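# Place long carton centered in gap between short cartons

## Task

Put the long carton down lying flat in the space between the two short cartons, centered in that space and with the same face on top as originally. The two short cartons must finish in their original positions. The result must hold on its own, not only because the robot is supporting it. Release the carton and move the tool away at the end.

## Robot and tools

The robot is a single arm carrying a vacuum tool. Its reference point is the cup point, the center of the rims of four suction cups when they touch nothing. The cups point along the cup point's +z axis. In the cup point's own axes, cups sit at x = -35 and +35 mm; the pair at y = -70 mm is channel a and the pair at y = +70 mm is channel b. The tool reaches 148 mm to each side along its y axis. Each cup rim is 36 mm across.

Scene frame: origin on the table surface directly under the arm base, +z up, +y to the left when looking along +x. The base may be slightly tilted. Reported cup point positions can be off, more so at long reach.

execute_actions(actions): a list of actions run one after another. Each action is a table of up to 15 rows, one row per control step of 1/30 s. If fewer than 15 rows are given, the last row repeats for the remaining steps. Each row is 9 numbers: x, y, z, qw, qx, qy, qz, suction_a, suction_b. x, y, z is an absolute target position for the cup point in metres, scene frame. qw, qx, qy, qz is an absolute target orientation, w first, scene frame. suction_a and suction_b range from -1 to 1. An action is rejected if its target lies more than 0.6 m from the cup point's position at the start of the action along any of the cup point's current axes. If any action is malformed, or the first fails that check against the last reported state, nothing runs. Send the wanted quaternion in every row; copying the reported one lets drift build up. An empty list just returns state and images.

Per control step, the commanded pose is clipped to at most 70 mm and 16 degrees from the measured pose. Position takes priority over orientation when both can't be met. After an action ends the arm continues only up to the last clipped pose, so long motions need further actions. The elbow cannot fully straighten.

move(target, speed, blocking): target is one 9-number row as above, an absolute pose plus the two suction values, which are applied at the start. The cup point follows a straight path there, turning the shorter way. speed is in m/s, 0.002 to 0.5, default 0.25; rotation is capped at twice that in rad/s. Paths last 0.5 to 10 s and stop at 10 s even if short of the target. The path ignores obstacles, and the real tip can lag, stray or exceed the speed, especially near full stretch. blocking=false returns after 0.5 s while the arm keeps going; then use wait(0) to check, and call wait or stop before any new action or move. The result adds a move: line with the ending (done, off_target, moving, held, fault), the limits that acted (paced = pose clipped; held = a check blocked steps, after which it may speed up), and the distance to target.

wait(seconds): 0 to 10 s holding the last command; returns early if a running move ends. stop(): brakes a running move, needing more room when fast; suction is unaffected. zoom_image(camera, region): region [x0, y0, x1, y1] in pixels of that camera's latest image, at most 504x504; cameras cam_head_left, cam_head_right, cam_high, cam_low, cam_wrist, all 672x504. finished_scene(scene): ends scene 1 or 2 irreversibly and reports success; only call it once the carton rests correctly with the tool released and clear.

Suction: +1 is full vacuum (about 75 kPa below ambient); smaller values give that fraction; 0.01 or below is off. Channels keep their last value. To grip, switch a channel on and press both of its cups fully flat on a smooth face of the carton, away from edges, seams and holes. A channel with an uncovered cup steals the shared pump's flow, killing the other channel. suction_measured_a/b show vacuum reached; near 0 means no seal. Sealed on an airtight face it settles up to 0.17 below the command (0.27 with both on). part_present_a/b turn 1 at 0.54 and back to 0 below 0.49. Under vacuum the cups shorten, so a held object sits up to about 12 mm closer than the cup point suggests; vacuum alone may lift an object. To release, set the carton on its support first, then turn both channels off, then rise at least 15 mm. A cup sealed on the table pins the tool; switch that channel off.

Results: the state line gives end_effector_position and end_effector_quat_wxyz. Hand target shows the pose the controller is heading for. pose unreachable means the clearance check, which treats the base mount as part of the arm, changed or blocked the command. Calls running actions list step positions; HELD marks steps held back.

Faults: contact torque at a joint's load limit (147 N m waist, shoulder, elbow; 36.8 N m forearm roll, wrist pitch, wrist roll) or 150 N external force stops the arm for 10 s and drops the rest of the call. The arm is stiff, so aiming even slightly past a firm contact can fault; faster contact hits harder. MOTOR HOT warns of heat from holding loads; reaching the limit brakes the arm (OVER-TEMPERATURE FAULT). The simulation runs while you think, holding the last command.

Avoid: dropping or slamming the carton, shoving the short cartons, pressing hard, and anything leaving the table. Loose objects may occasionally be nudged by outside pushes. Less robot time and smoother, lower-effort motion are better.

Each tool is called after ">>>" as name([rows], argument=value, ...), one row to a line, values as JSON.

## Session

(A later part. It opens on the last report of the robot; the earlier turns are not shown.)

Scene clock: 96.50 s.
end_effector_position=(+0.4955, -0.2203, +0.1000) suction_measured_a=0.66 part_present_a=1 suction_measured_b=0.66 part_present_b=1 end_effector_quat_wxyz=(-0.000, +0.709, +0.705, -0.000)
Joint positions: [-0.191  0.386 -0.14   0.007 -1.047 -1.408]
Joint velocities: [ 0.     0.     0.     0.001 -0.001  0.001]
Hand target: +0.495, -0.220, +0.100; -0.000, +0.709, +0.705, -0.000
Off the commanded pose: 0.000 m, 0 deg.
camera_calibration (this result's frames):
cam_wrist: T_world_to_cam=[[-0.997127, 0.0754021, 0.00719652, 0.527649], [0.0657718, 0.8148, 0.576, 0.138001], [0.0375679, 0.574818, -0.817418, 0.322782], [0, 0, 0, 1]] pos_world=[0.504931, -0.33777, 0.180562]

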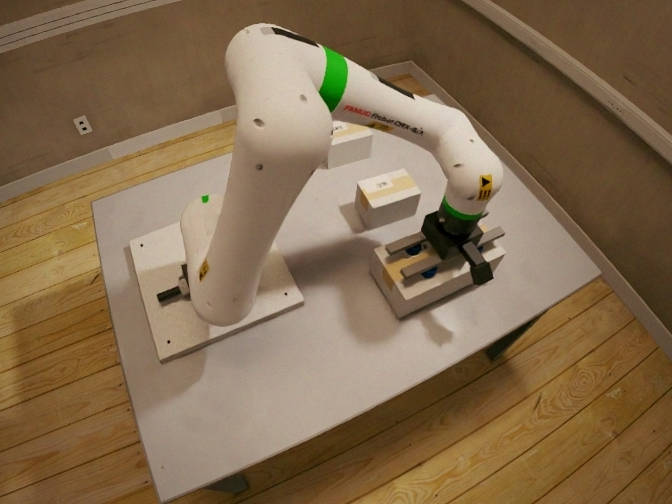

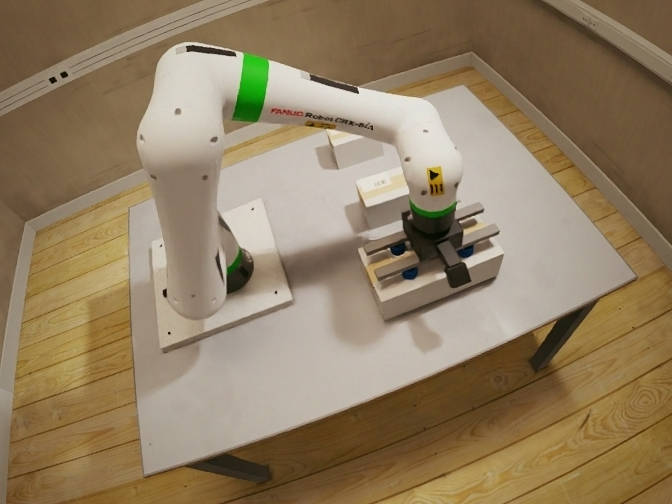

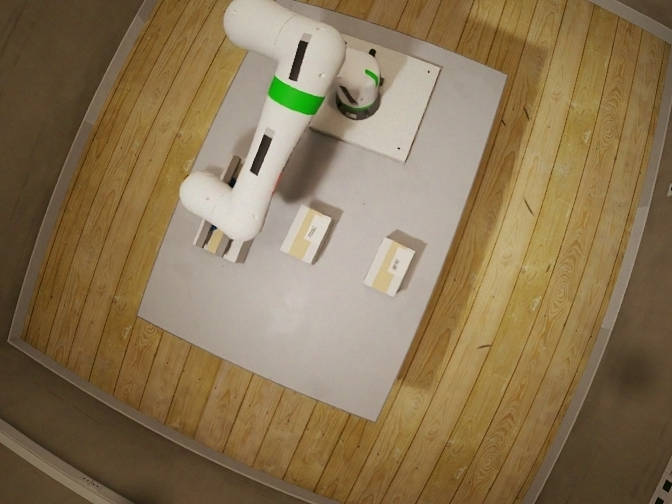

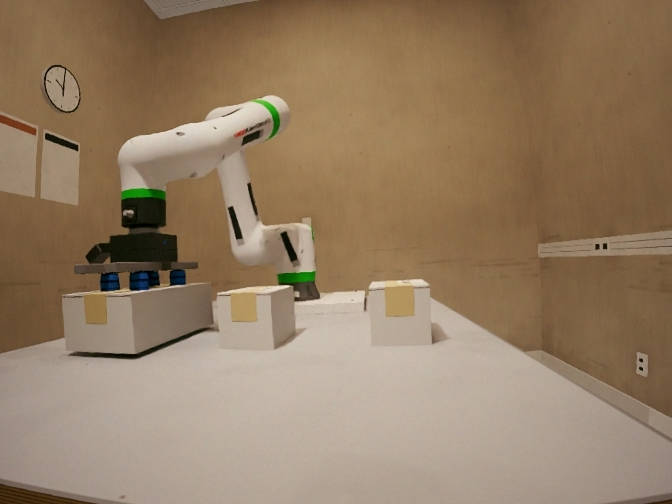

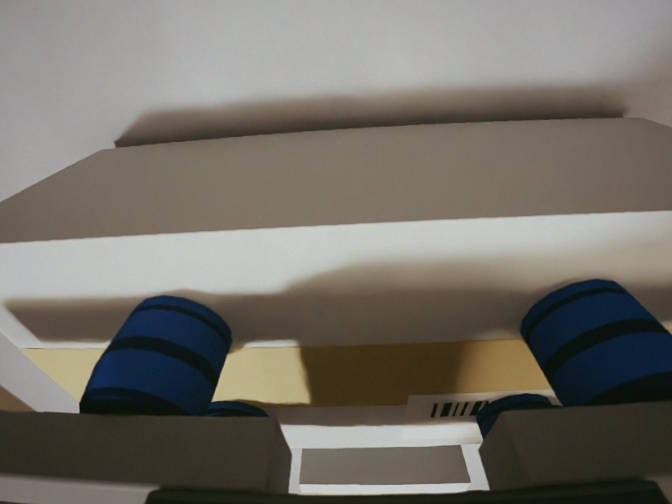

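>>> execute_actions([
  [[0.4953,-0.2203,0.10008,0,0.70896,0.70525,0,1,1],[0.4953,-0.2203,0.10063,0,0.70896,0.70525,0,1,1],[0.4953,-0.22016,0.10206,0,0.70897,0.70524,0,1,1],[0.4953,-0.21959,0.10474,0,0.70899,0.70522,0,1,1],[0.4952,-0.21834,0.10889,0,0.70903,0.70518,0,1,1],[0.4952,-0.21617,0.11462,0,0.70911,0.70509,0,1,1],[0.4951,-0.2129,0.1219,0,0.70923,0.70497,0,1,1],[0.4949,-0.20837,0.13054,0,0.7094,0.7048,0,1,1],[0.4947,-0.20251,0.14027,0,0.70962,0.70458,0,1,1],[0.4945,-0.19528,0.15068,0,0.70988,0.7043,0,1,1],[0.4942,-0.18671,0.16132,0,0.7102,0.70398,0,1,1],[0.4939,-0.17688,0.17173,0,0.71056,0.70361,0,1,1],[0.4935,-0.16595,0.18146,0,0.71096,0.70319,0,1,1],[0.4932,-0.15411,0.1901,0,0.7114,0.70275,0,1,1],[0.4928,-0.14158,0.19738,0,0.71186,0.70227,0,1,1]],
  [[0.4923,-0.12862,0.20311,0,0.71234,0.70178,0,1,1],[0.4919,-0.11553,0.20726,0,0.71282,0.70129,0,1,1],[0.4915,-0.10243,0.20994,0,0.71331,0.70079,0,1,1],[0.4911,-0.08933,0.21137,0,0.71379,0.7003,0,1,1],[0.4906,-0.07624,0.21192,0,0.71427,0.6998,0,1,1],[0.4902,-0.06314,0.212,0,0.71476,0.6993,0,1,1],[0.4898,-0.05004,0.212,0,0.71524,0.69881,0,1,1],[0.4894,-0.03695,0.212,0,0.71572,0.69831,0,1,1],[0.4889,-0.02385,0.212,0,0.71621,0.69782,0,1,1],[0.4885,-0.01075,0.212,0,0.71669,0.69732,0,1,1],[0.4881,0.00234,0.212,0,0.71717,0.69683,0,1,1],[0.4877,0.01544,0.212,0,0.71765,0.69633,0,1,1],[0.4872,0.02854,0.212,0,0.71814,0.69584,0,1,1],[0.4868,0.04163,0.212,0,0.71862,0.69534,0,1,1],[0.4864,0.05473,0.212,0,0.7191,0.69484,0,1,1]],
  [[0.486,0.06783,0.21199,0,0.71959,0.69435,0,1,1],[0.4855,0.08078,0.2119,0,0.72006,0.69386,0,1,1],[0.4851,0.09331,0.21166,0,0.72053,0.69338,0,1,1],[0.4848,0.10516,0.21124,0,0.72096,0.69294,0,1,1],[0.4844,0.11609,0.21063,0,0.72137,0.69252,0,1,1],[0.4841,0.12591,0.20985,0,0.72173,0.69215,0,1,1],[0.4838,0.13448,0.20896,0,0.72204,0.69183,0,1,1],[0.4836,0.14171,0.20804,0,0.72231,0.69155,0,1,1],[0.4834,0.14758,0.20715,0,0.72253,0.69133,0,1,1],[0.4832,0.1521,0.20637,0,0.72269,0.69116,0,1,1],[0.4831,0.15537,0.20576,0,0.72281,0.69104,0,1,1],[0.4831,0.15754,0.20534,0,0.72289,0.69095,0,1,1],[0.483,0.15879,0.20511,0,0.72294,0.69091,0,1,1],[0.483,0.15936,0.20501,0,0.72296,0.69089,0,1,1],[0.483,0.1595,0.205,0,0.72297,0.69088,0,1,1]],
])

Scene clock: 116.83 s.
end_effector_position=(+0.4823, +0.1588, +0.2051) suction_measured_a=0.66 part_present_a=1 suction_measured_b=0.66 part_present_b=1 end_effector_quat_wxyz=(-0.000, +0.723, +0.691, +0.000)
Joint positions: [ 0.561  0.207 -0.11   0.003 -1.259 -2.196]
Joint velocities: [ 0.071  0.058  0.046  0.011  0.004 -0.086]
Hand target: +0.483, +0.160, +0.205; -0.000, +0.723, +0.691, +0.000
Off the commanded pose: 0.001 m, 0 deg.
Step readings (end_effector_position; steps 1 to 15: 1st action; 16 to 30: 2nd action; 31 to 45: 3rd action):
0: (+0.4955, -0.2203, +0.1000)
1: (+0.4955, -0.2203, +0.1000)
2: (+0.4955, -0.2203, +0.1000)
4: (+0.4952, -0.2202, +0.1012)
8: (+0.4951, -0.2159, +0.1150)
15: (+0.4939, -0.1752, +0.1715)
16: (+0.4937, -0.1656, +0.1795)
17: (+0.4934, -0.1553, +0.1866)
19: (+0.4935, -0.1333, +0.1987)
23: (+0.4911, -0.0856, +0.2094)
30: (+0.4856, +0.0030, +0.2113)
31: (+0.4849, +0.0160, +0.2114)
32: (+0.4843, +0.0290, +0.2115)
34: (+0.4824, +0.0550, +0.2117)
38: (+0.4803, +0.1058, +0.2114)
45: end_effector_position above
camera_calibration (this result's frames):
cam_wrist: T_world_to_cam=[[-0.993355, 0.114881, 0.00697171, 0.477129], [0.0978607, 0.811197, 0.576526, -0.245566], [0.0605763, 0.573377, -0.817049, 0.180383], [0, 0, 0, 1]] pos_world=[0.487063, 0.0409624, 0.285631]

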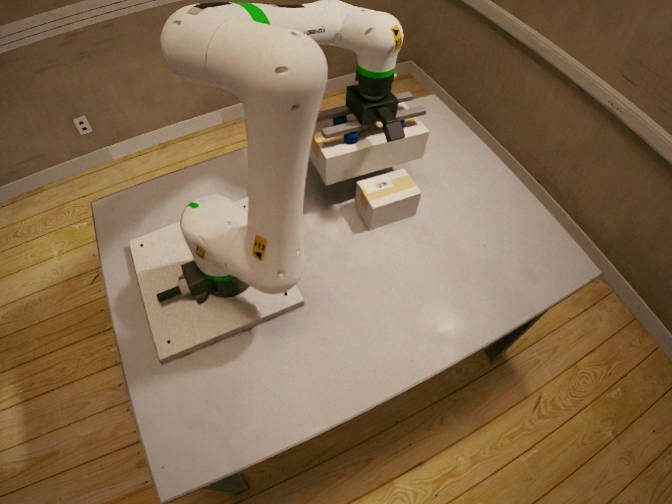

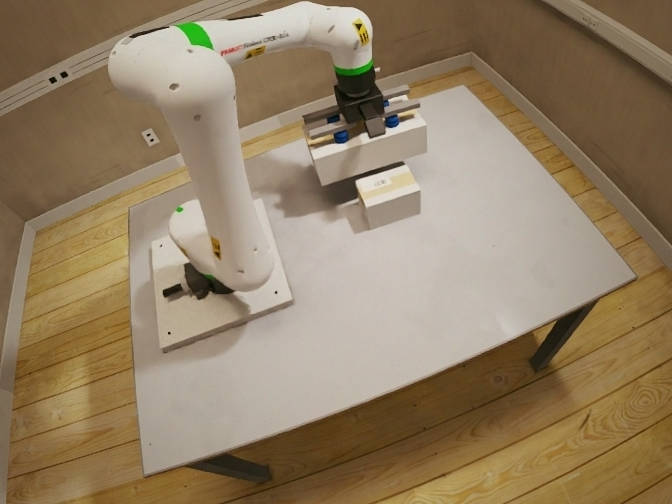

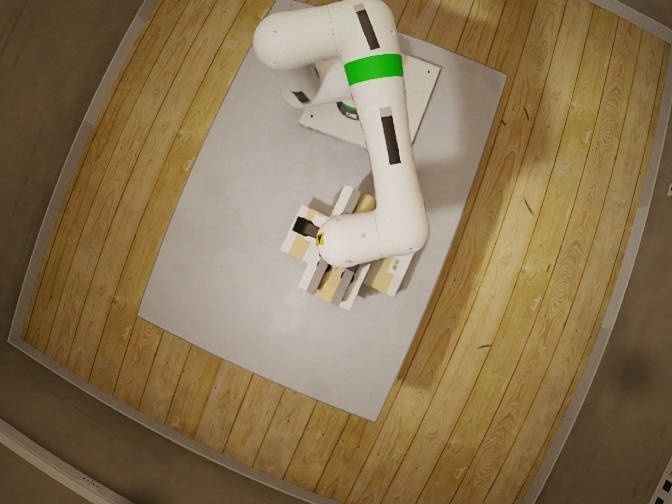

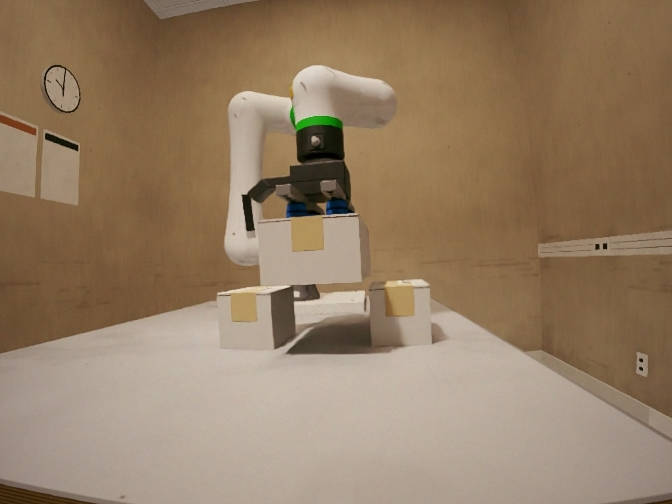

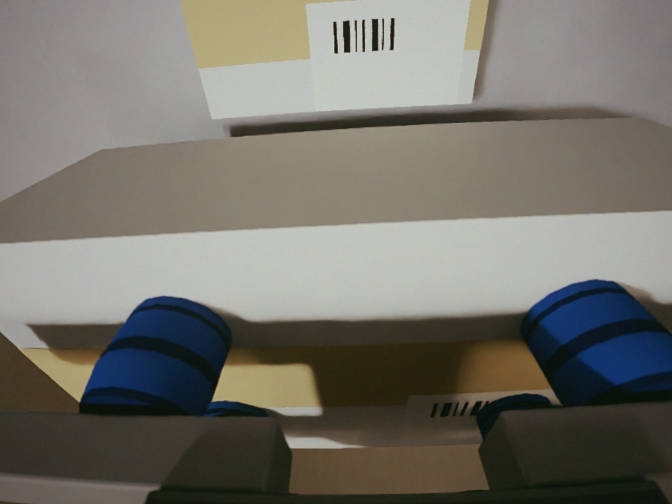

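>>> execute_actions(actions=[])

>>> zoom_image(camera="cam_wrist", region=[180, 90, 280, 160])

>>> zoom_image(camera="cam_wrist", region=[410, 75, 510, 145])

>>> zoom_image(camera="cam_low", region=[330, 200, 440, 310])

>>> zoom_image(camera="cam_low", region=[210, 200, 320, 310])

Scene clock: 117.80 s.
end_effector_position=(+0.4825, +0.1596, +0.2050) suction_measured_a=0.66 part_present_a=1 suction_measured_b=0.66 part_present_b=1 end_effector_quat_wxyz=(-0.000, +0.723, +0.691, +0.000)
Joint positions: [ 0.562  0.208 -0.109  0.003 -1.259 -2.198]
Joint velocities: [-0.    -0.    -0.    -0.001  0.001  0.   ]
Hand target: +0.483, +0.160, +0.205; -0.000, +0.723, +0.691, +0.000
Off the commanded pose: 0.000 m, 0 deg.
camera_calibration (this result's frames):
cam_wrist: T_world_to_cam=[[-0.993288, 0.115468, 0.00682807, 0.477179], [0.0982772, 0.811329, 0.576269, -0.246373], [0.0610009, 0.573072, -0.817231, 0.179685], [0, 0, 0, 1]] pos_world=[0.487228, 0.0418187, 0.285563]

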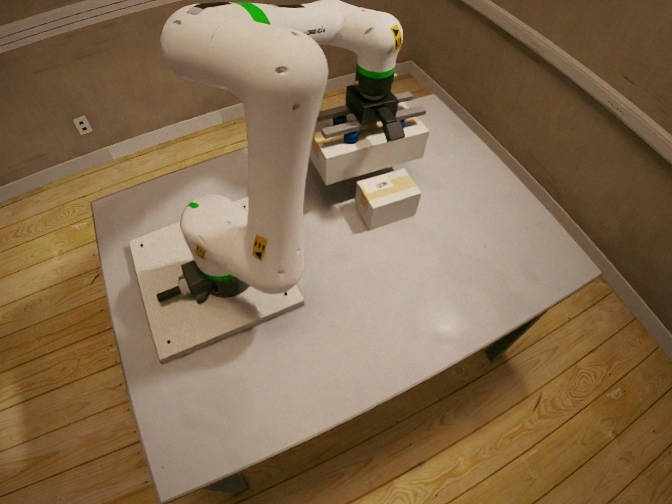

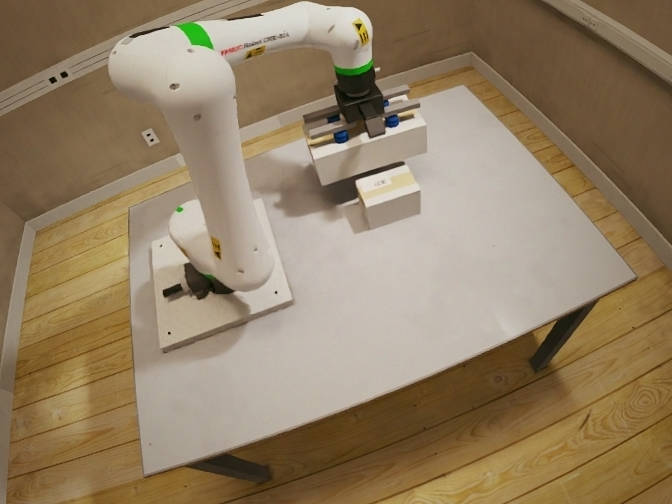

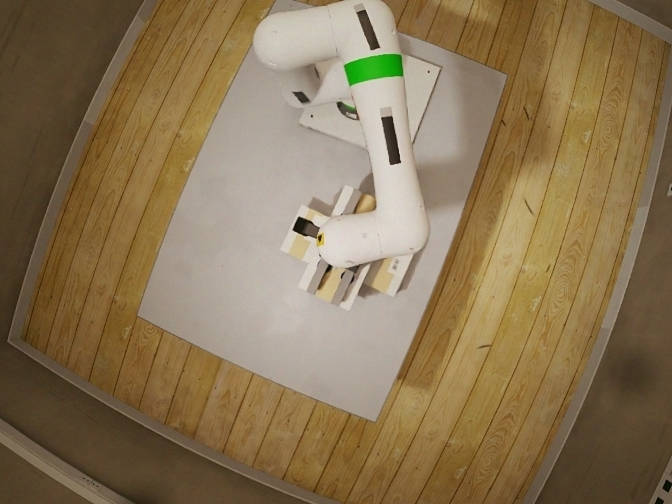

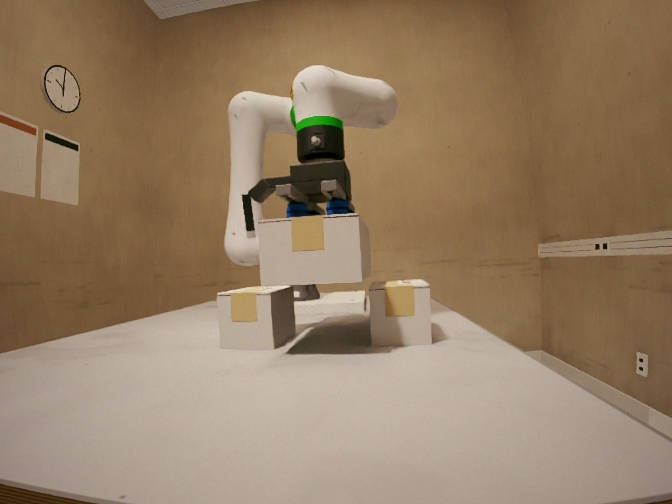

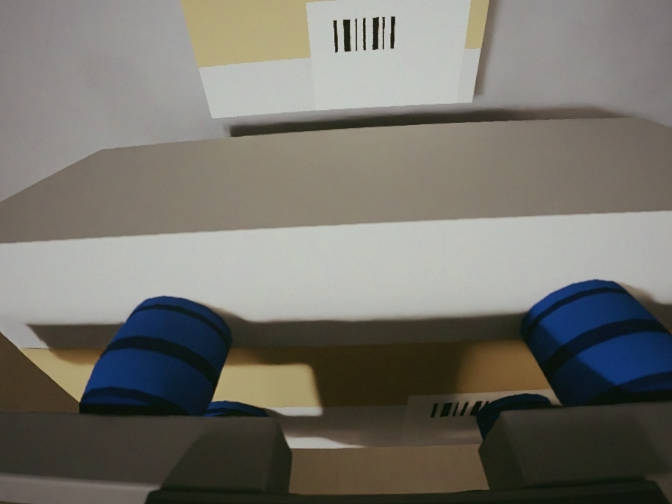

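Region (180, 90, 280, 160) of cam_wrist's 672x504 image, scaled by 5.040, with more detail than that image has; it fills the top 353 rows of this view, and the rest is white.

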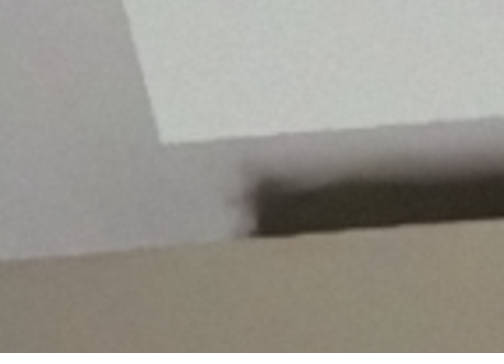

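Region (410, 75, 510, 145) of cam_wrist's 672x504 image, scaled by 5.040, with more detail than that image has; it fills the top 353 rows of this view, and the rest is white.

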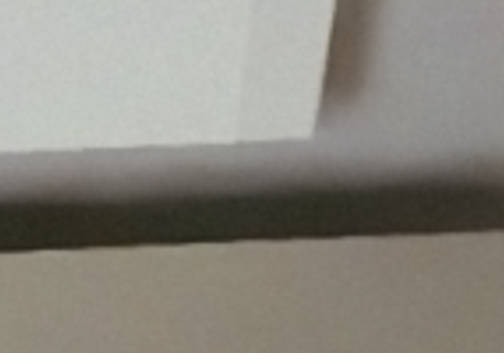

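Region (330, 200, 440, 310) of cam_low's 672x504 image, scaled by 4.582, with more detail than that image has.

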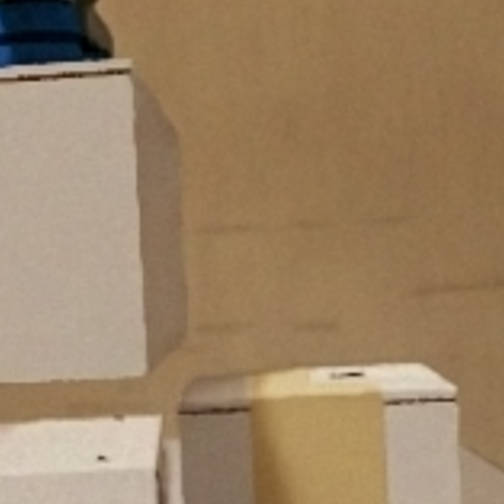

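Region (210, 200, 320, 310) of cam_low's 672x504 image, scaled by 4.582, with more detail than that image has.

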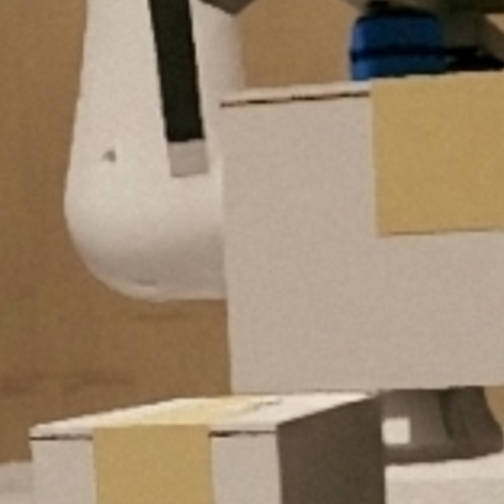

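>>> zoom_image(camera="cam_low", region=[350, 262, 390, 302])

>>> zoom_image(camera="cam_low", region=[250, 268, 300, 308])

>>> zoom_image(camera="cam_high", region=[275, 235, 415, 320])

>>> zoom_image(camera="cam_head_right", region=[295, 105, 445, 235])

Region (350, 262, 390, 302) of cam_low's 672x504 image, scaled by 12.600, with more detail than that image has.

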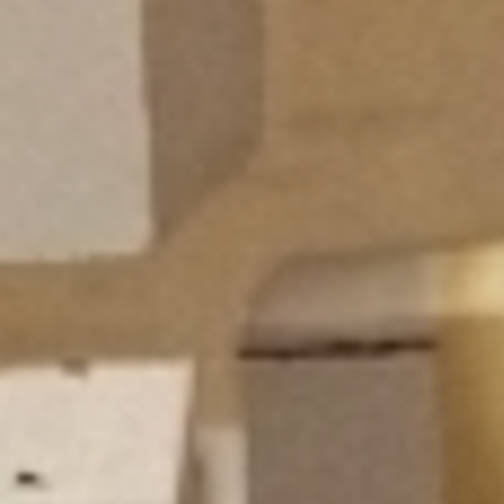

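Region (250, 268, 300, 308) of cam_low's 672x504 image, scaled by 10.080, with more detail than that image has; it fills the top 403 rows of this view, and the rest is white.

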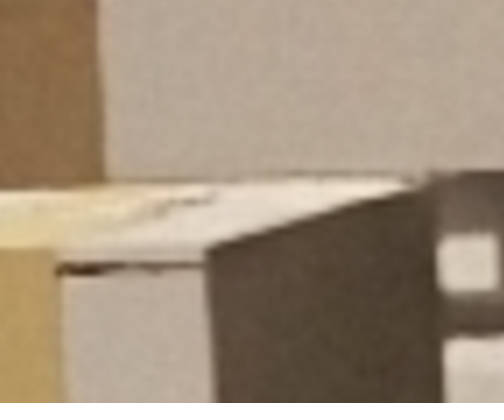

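Region (275, 235, 415, 320) of cam_high's 672x504 image, scaled by 3.600, with more detail than that image has; it fills the top 306 rows of this view, and the rest is white.

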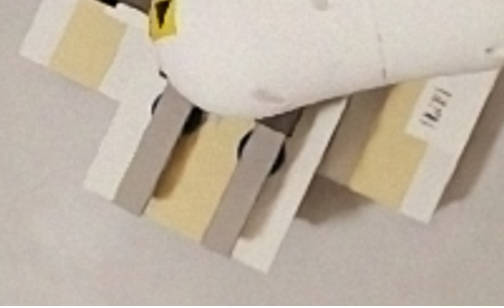

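Region (295, 105, 445, 235) of cam_head_right's 672x504 image, scaled by 3.360, with more detail than that image has; it fills the top 437 rows of this view, and the rest is white.

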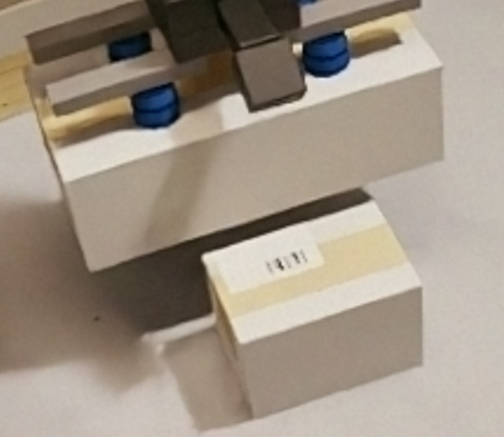

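>>> execute_actions(actions=[])

Scene clock: 147.00 s.
end_effector_position=(+0.4825, +0.1596, +0.2050) suction_measured_a=0.66 part_present_a=1 suction_measured_b=0.66 part_present_b=1 end_effector_quat_wxyz=(-0.000, +0.723, +0.691, +0.000)
Joint positions: [ 0.562  0.208 -0.109  0.003 -1.259 -2.198]
Joint velocities: [ 0.     0.    -0.    -0.001  0.001  0.001]
Hand target: +0.483, +0.160, +0.205; -0.000, +0.723, +0.691, +0.000
Off the commanded pose: 0.000 m, 0 deg.
camera_calibration (this result's frames):
cam_wrist: T_world_to_cam=[[-0.993287, 0.115468, 0.00686147, 0.477163], [0.0982979, 0.811343, 0.576247, -0.246375], [0.0609711, 0.573053, -0.817247, 0.179709], [0, 0, 0, 1]] pos_world=[0.487221, 0.0418145, 0.285566]

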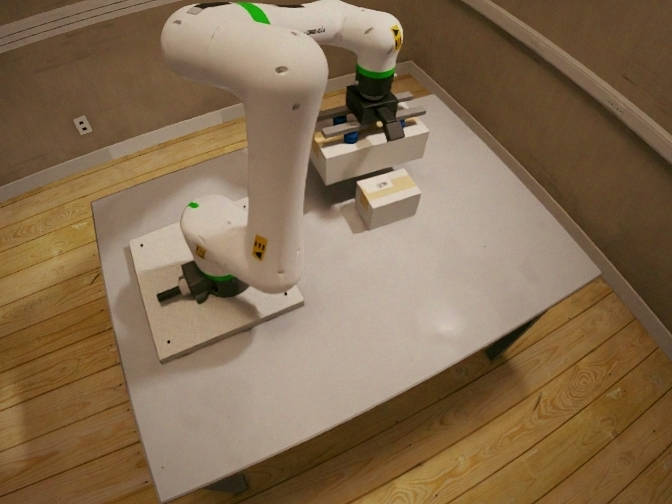

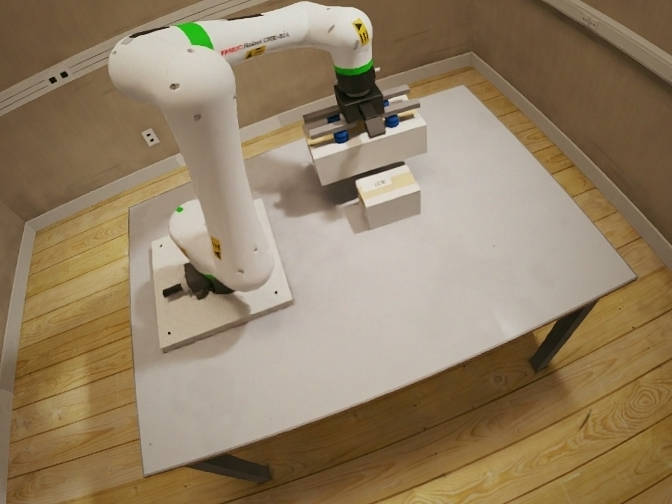

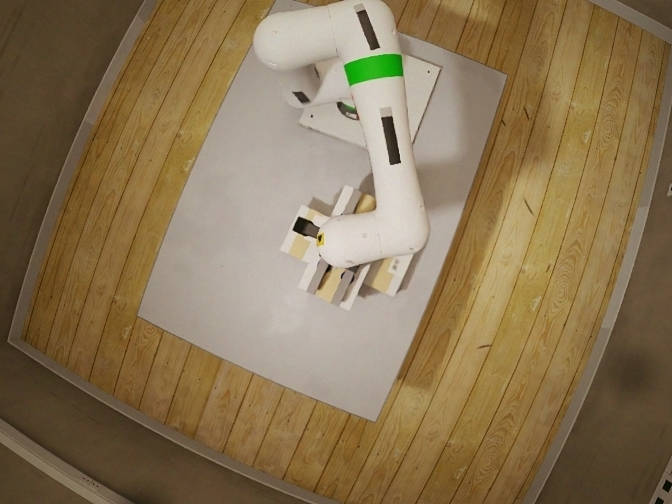

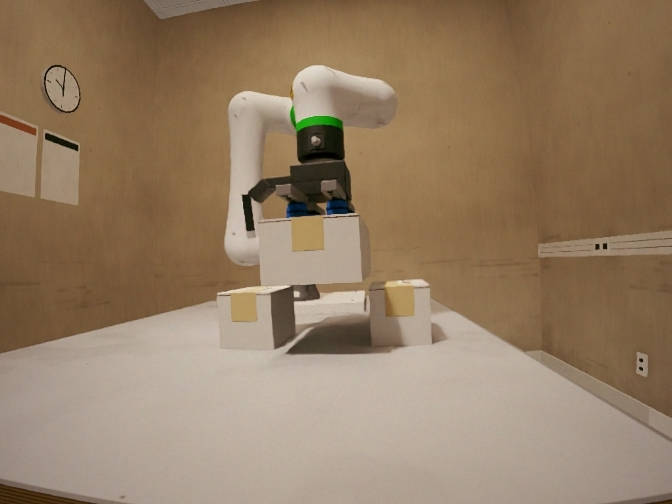

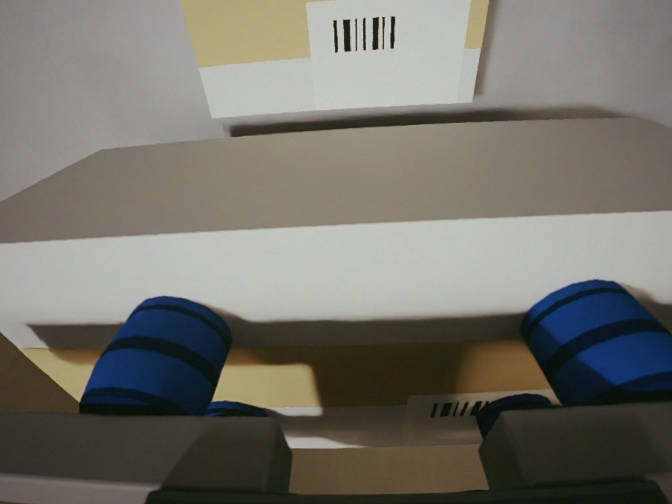

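>>> execute_actions([
  [[0.48305,0.15948,0.20482,0,0.72299,0.69086,0,1,1],[0.4832,0.15944,0.20412,0,0.72303,0.69081,0,1,1],[0.4834,0.15936,0.2026,0,0.72311,0.69073,0,1,1],[0.4838,0.15923,0.20005,0,0.72324,0.6906,0,1,1],[0.4842,0.15908,0.19636,0,0.72339,0.69043,0,1,1],[0.4847,0.15892,0.19154,0,0.72356,0.69026,0,1,1],[0.4851,0.15877,0.18569,0,0.7237,0.69011,0,1,1],[0.4854,0.15866,0.17902,0,0.72381,0.69,0,1,1],[0.4856,0.1586,0.17183,0,0.72387,0.68993,0,1,1],[0.4856,0.1586,0.16445,0,0.72387,0.68993,0,1,1],[0.4856,0.1586,0.15708,0,0.72387,0.68993,0,1,1],[0.4856,0.1586,0.14971,0,0.72387,0.68993,0,1,1],[0.4856,0.1586,0.14234,0,0.72387,0.68993,0,1,1],[0.4856,0.1586,0.13497,0,0.72387,0.68993,0,1,1],[0.4856,0.1586,0.12773,0,0.72387,0.68993,0,1,1]],
  [[0.4856,0.1586,0.12088,0,0.72387,0.68993,0,1,1],[0.4856,0.1586,0.11464,0,0.72387,0.68993,0,1,1],[0.4856,0.1586,0.10919,0,0.72387,0.68993,0,1,1],[0.4856,0.1586,0.10463,0,0.72387,0.68993,0,1,1],[0.4856,0.1586,0.10102,0,0.72387,0.68993,0,1,1],[0.4856,0.1586,0.0983,0,0.72387,0.68993,0,1,1],[0.4856,0.1586,0.09636,0,0.72387,0.68993,0,1,1],[0.4856,0.1586,0.09504,0,0.72387,0.68993,0,1,1],[0.4856,0.1586,0.09411,0,0.72387,0.68993,0,1,1],[0.4856,0.1586,0.09331,0,0.72387,0.68993,0,1,1],[0.4856,0.1586,0.09261,0,0.72387,0.68993,0,1,1],[0.4856,0.1586,0.09211,0,0.72387,0.68993,0,1,1],[0.4856,0.1586,0.0918,0,0.72387,0.68993,0,1,1],[0.4856,0.1586,0.0918,0,0.72387,0.68993,0,1,1],[0.4856,0.1586,0.0918,0,0.72387,0.68993,0,1,1]],
])

Scene clock: 153.10 s.
end_effector_position=(+0.4857, +0.1587, +0.0918) suction_measured_a=0.66 part_present_a=1 suction_measured_b=0.66 part_present_b=1 end_effector_quat_wxyz=(-0.000, +0.724, +0.690, +0.000)
Joint positions: [ 0.556  0.334 -0.24   0.004 -1.003 -2.196]
Joint velocities: [ 0.     0.002 -0.002  0.001  0.002 -0.001]
Hand target: +0.486, +0.159, +0.092; -0.000, +0.724, +0.690, +0.000
Off the commanded pose: 0.000 m, 0 deg.
Step readings (end_effector_position; steps 1 to 15: 1st action; 16 to 30: 2nd action):
0: (+0.4825, +0.1596, +0.2050)
1: (+0.4825, +0.1596, +0.2050)
2: (+0.4827, +0.1596, +0.2049)
4: (+0.4833, +0.1596, +0.2036)
8: (+0.4845, +0.1589, +0.1908)
15: (+0.4848, +0.1583, +0.1451)
16: (+0.4847, +0.1583, +0.1379)
17: (+0.4847, +0.1582, +0.1307)
19: (+0.4847, +0.1583, +0.1171)
23: (+0.4853, +0.1586, +0.0982)
30: end_effector_position above
camera_calibration (this result's frames):
cam_wrist: T_world_to_cam=[[-0.992992, 0.117966, 0.00716453, 0.480583], [0.100529, 0.811227, 0.576025, -0.181749], [0.0621396, 0.572708, -0.817401, 0.0870254], [0, 0, 0, 1]] pos_world=[0.490078, 0.0409071, 0.172384]

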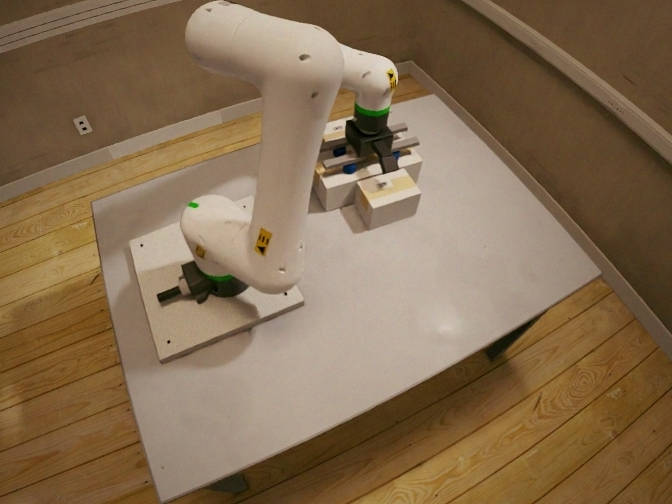

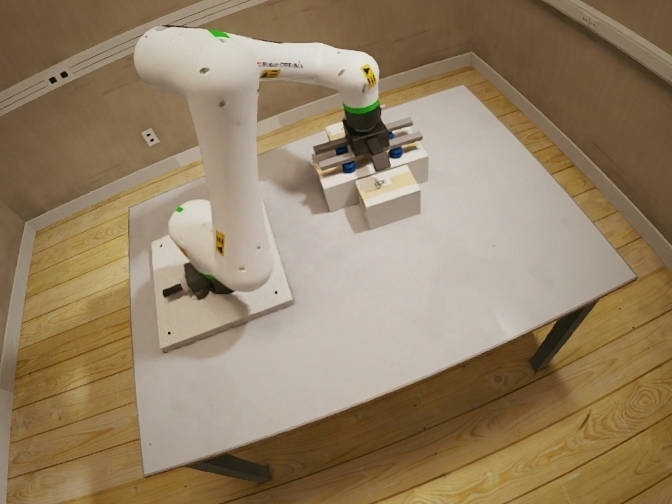

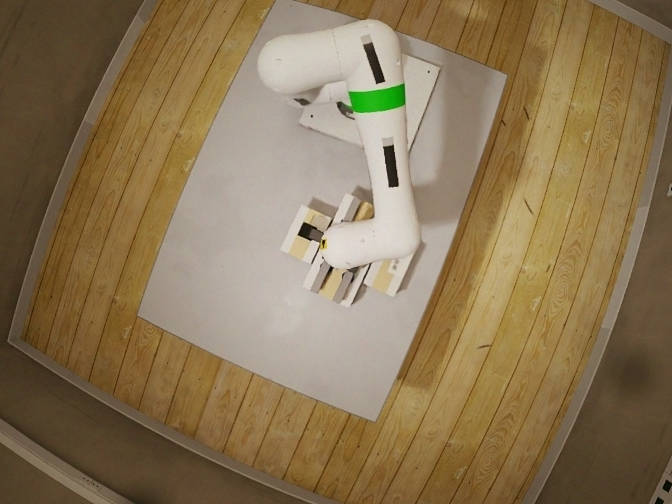

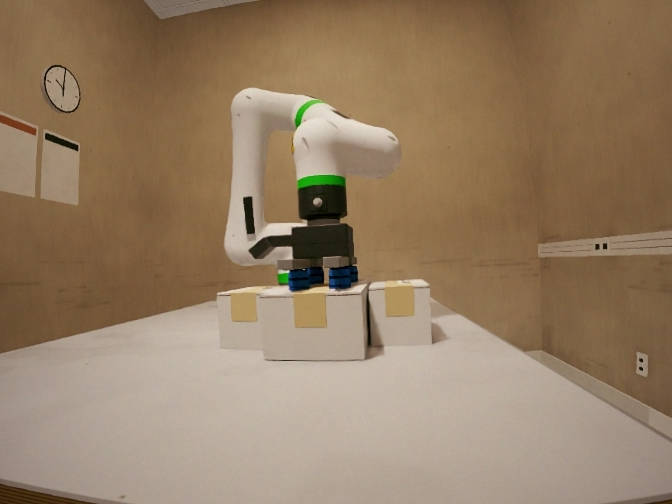

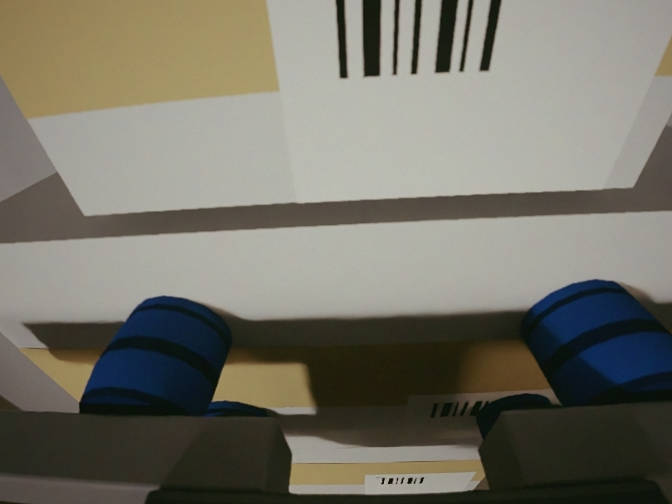

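>>> zoom_image(camera="cam_low", region=[250, 320, 390, 375])

>>> zoom_image(camera="cam_low", region=[345, 272, 395, 312])

>>> zoom_image(camera="cam_wrist", region=[300, 175, 400, 245])

>>> zoom_image(camera="cam_wrist", region=[280, 400, 490, 500])

>>> zoom_image(camera="cam_high", region=[275, 235, 415, 320])

Region (250, 320, 390, 375) of cam_low's 672x504 image, scaled by 3.600, with more detail than that image has; it fills the top 198 rows of this view, and the rest is white.

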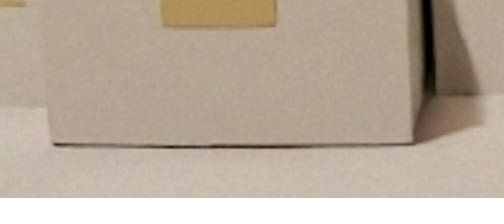

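Region (345, 272, 395, 312) of cam_low's 672x504 image, scaled by 10.080, with more detail than that image has; it fills the top 403 rows of this view, and the rest is white.

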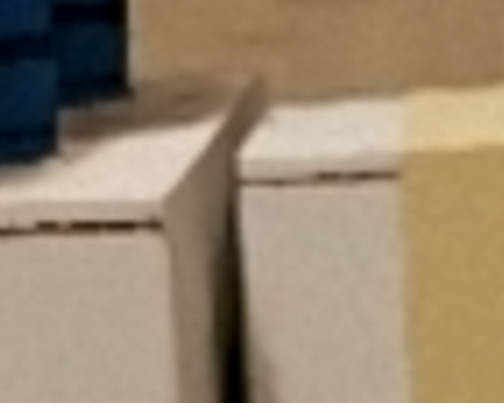

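Region (300, 175, 400, 245) of cam_wrist's 672x504 image, scaled by 5.040, with more detail than that image has; it fills the top 353 rows of this view, and the rest is white.

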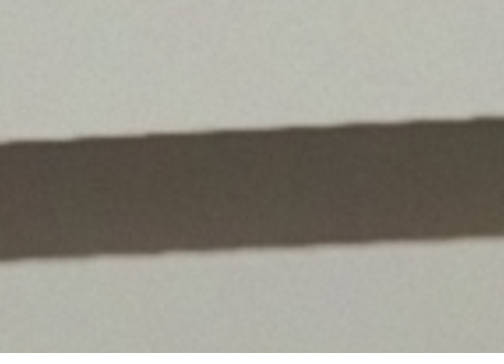

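Region (280, 400, 490, 500) of cam_wrist's 672x504 image, scaled by 2.400, with more detail than that image has; it fills the top 240 rows of this view, and the rest is white.

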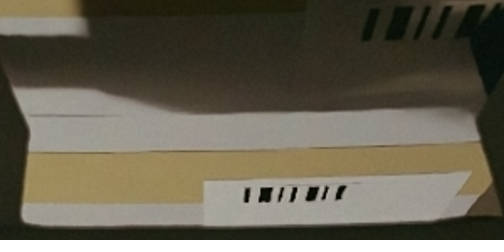

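Region (275, 235, 415, 320) of cam_high's 672x504 image, scaled by 3.600, with more detail than that image has; it fills the top 306 rows of this view, and the rest is white.

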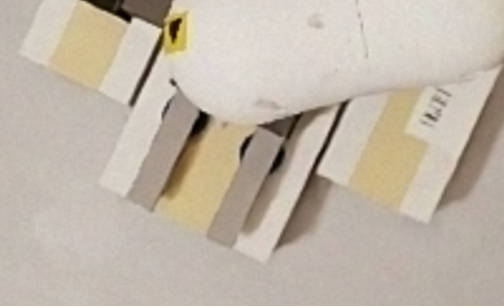

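>>> execute_actions([
  [[0.4856,0.1586,0.0914,0,0.72387,0.68993,0,1,1],[0.4856,0.1586,0.0911,0,0.72387,0.68993,0,1,1],[0.4856,0.1586,0.0911,0,0.72387,0.68993,0,0,0],[0.4856,0.1586,0.0911,0,0.72387,0.68993,0,0,0],[0.4856,0.1586,0.09131,0,0.72387,0.68993,0,0,0],[0.4856,0.1586,0.09213,0,0.72387,0.68993,0,0,0],[0.4856,0.1586,0.09392,0,0.72387,0.68993,0,0,0],[0.4856,0.1586,0.09695,0,0.72387,0.68993,0,0,0],[0.4856,0.1586,0.1014,0,0.72387,0.68993,0,0,0],[0.4856,0.1586,0.10732,0,0.72387,0.68993,0,0,0],[0.4856,0.1586,0.11466,0,0.72387,0.68993,0,0,0],[0.4856,0.1586,0.12324,0,0.72387,0.68993,0,0,0],[0.4856,0.1586,0.13279,0,0.72387,0.68993,0,0,0],[0.4856,0.1586,0.14295,0,0.72387,0.68993,0,0,0],[0.4856,0.1586,0.15331,0,0.72387,0.68993,0,0,0]],
  [[0.4856,0.1586,0.16368,0,0.72387,0.68993,0,0,0],[0.4856,0.1586,0.17405,0,0.72387,0.68993,0,0,0],[0.4856,0.1586,0.18442,0,0.72387,0.68993,0,0,0],[0.4856,0.1586,0.19479,0,0.72387,0.68993,0,0,0],[0.4856,0.1586,0.20516,0,0.72387,0.68993,0,0,0],[0.4856,0.1586,0.21532,0,0.72387,0.68993,0,0,0],[0.4856,0.1586,0.22486,0,0.72387,0.68993,0,0,0],[0.4856,0.1586,0.23344,0,0.72387,0.68993,0,0,0],[0.4856,0.1586,0.24078,0,0.72387,0.68993,0,0,0],[0.4856,0.1586,0.2467,0,0.72387,0.68993,0,0,0],[0.4856,0.1586,0.25115,0,0.72387,0.68993,0,0,0],[0.4856,0.1586,0.25418,0,0.72387,0.68993,0,0,0],[0.4856,0.1586,0.25597,0,0.72387,0.68993,0,0,0],[0.4856,0.1586,0.25679,0,0.72387,0.68993,0,0,0],[0.4856,0.1586,0.257,0,0.72387,0.68993,0,0,0]],
])

Scene clock: 170.23 s.
end_effector_position=(+0.4855, +0.1582, +0.2559) suction_measured_a=0.00 part_present_a=0 suction_measured_b=0.00 part_present_b=0 end_effector_quat_wxyz=(+0.001, +0.724, +0.690, +0.000)
Joint positions: [ 0.558  0.183 -0.017  0.004 -1.376 -2.197]
Joint velocities: [-0.    -0.009  0.115 -0.02  -0.139 -0.001]
Hand target: +0.485, +0.158, +0.257; +0.000, +0.724, +0.690, +0.000
Off the commanded pose: 0.001 m, 0 deg.
Step readings (end_effector_position; steps 1 to 15: 1st action; 16 to 30: 2nd action):
0: (+0.4857, +0.1587, +0.0918)
1: (+0.4857, +0.1587, +0.0918)
2: (+0.4856, +0.1586, +0.0916)
4: (+0.4856, +0.1586, +0.0912)
8: (+0.4856, +0.1586, +0.0930)
15: (+0.4856, +0.1585, +0.1293)
16: (+0.4857, +0.1584, +0.1382)
17: (+0.4858, +0.1584, +0.1475)
19: (+0.4858, +0.1583, +0.1669)
23: (+0.4856, +0.1582, +0.2072)
30: end_effector_position above
camera_calibration (this result's frames):
cam_wrist: T_world_to_cam=[[-0.992919, 0.118638, 0.00604649, 0.47942], [0.100469, 0.811525, 0.575615, -0.275803], [0.0633828, 0.572147, -0.817698, 0.220953], [0, 0, 0, 1]] pos_world=[0.48973, 0.0405263, 0.33653]

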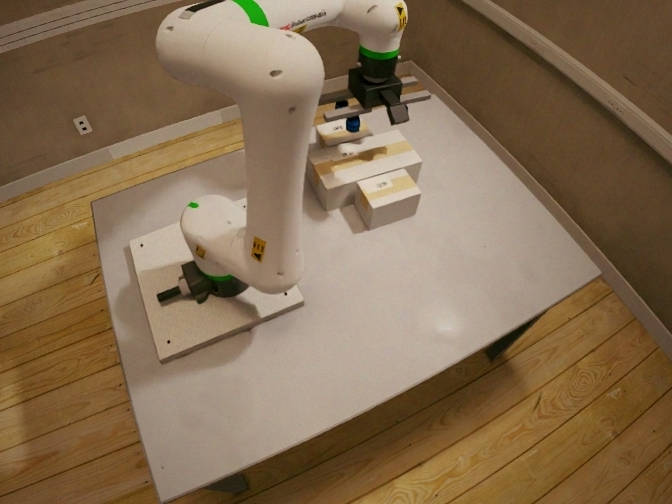

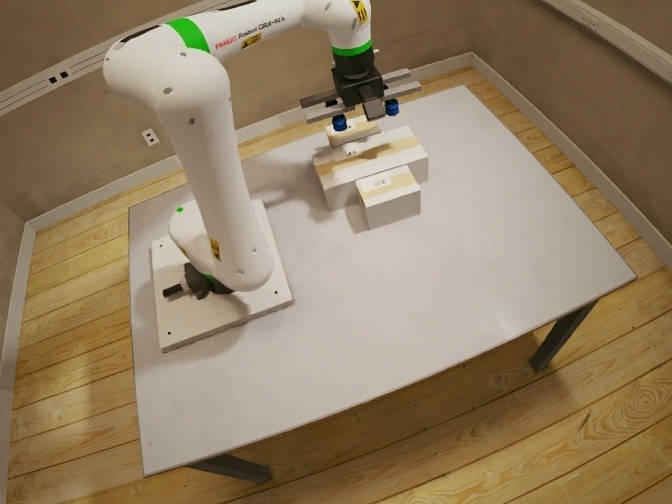

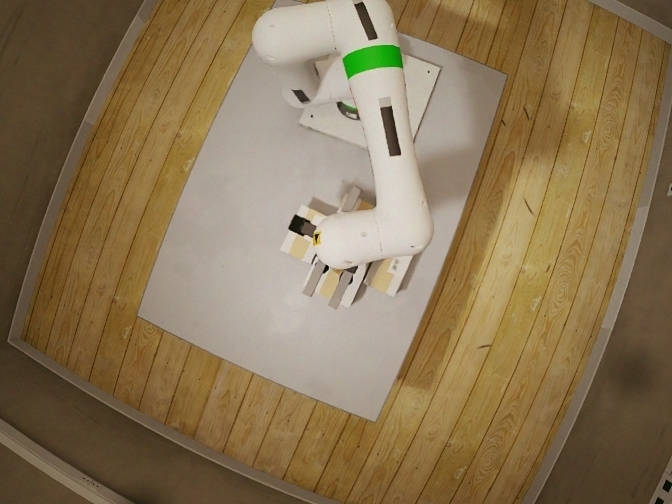

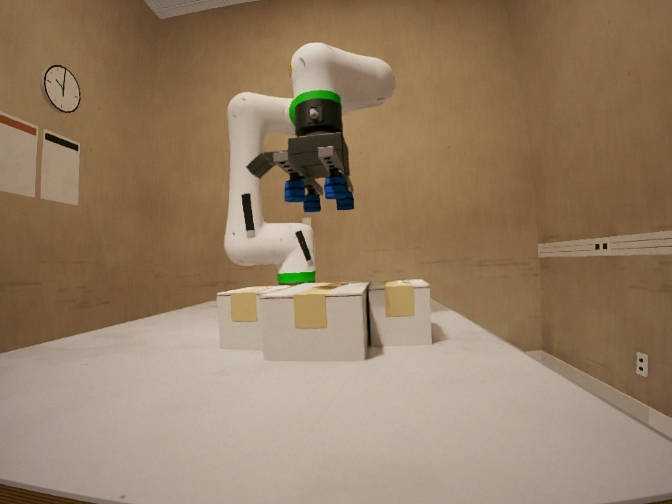

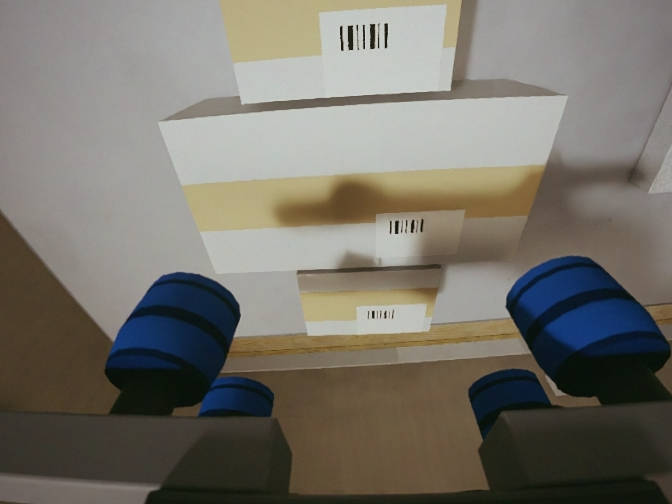

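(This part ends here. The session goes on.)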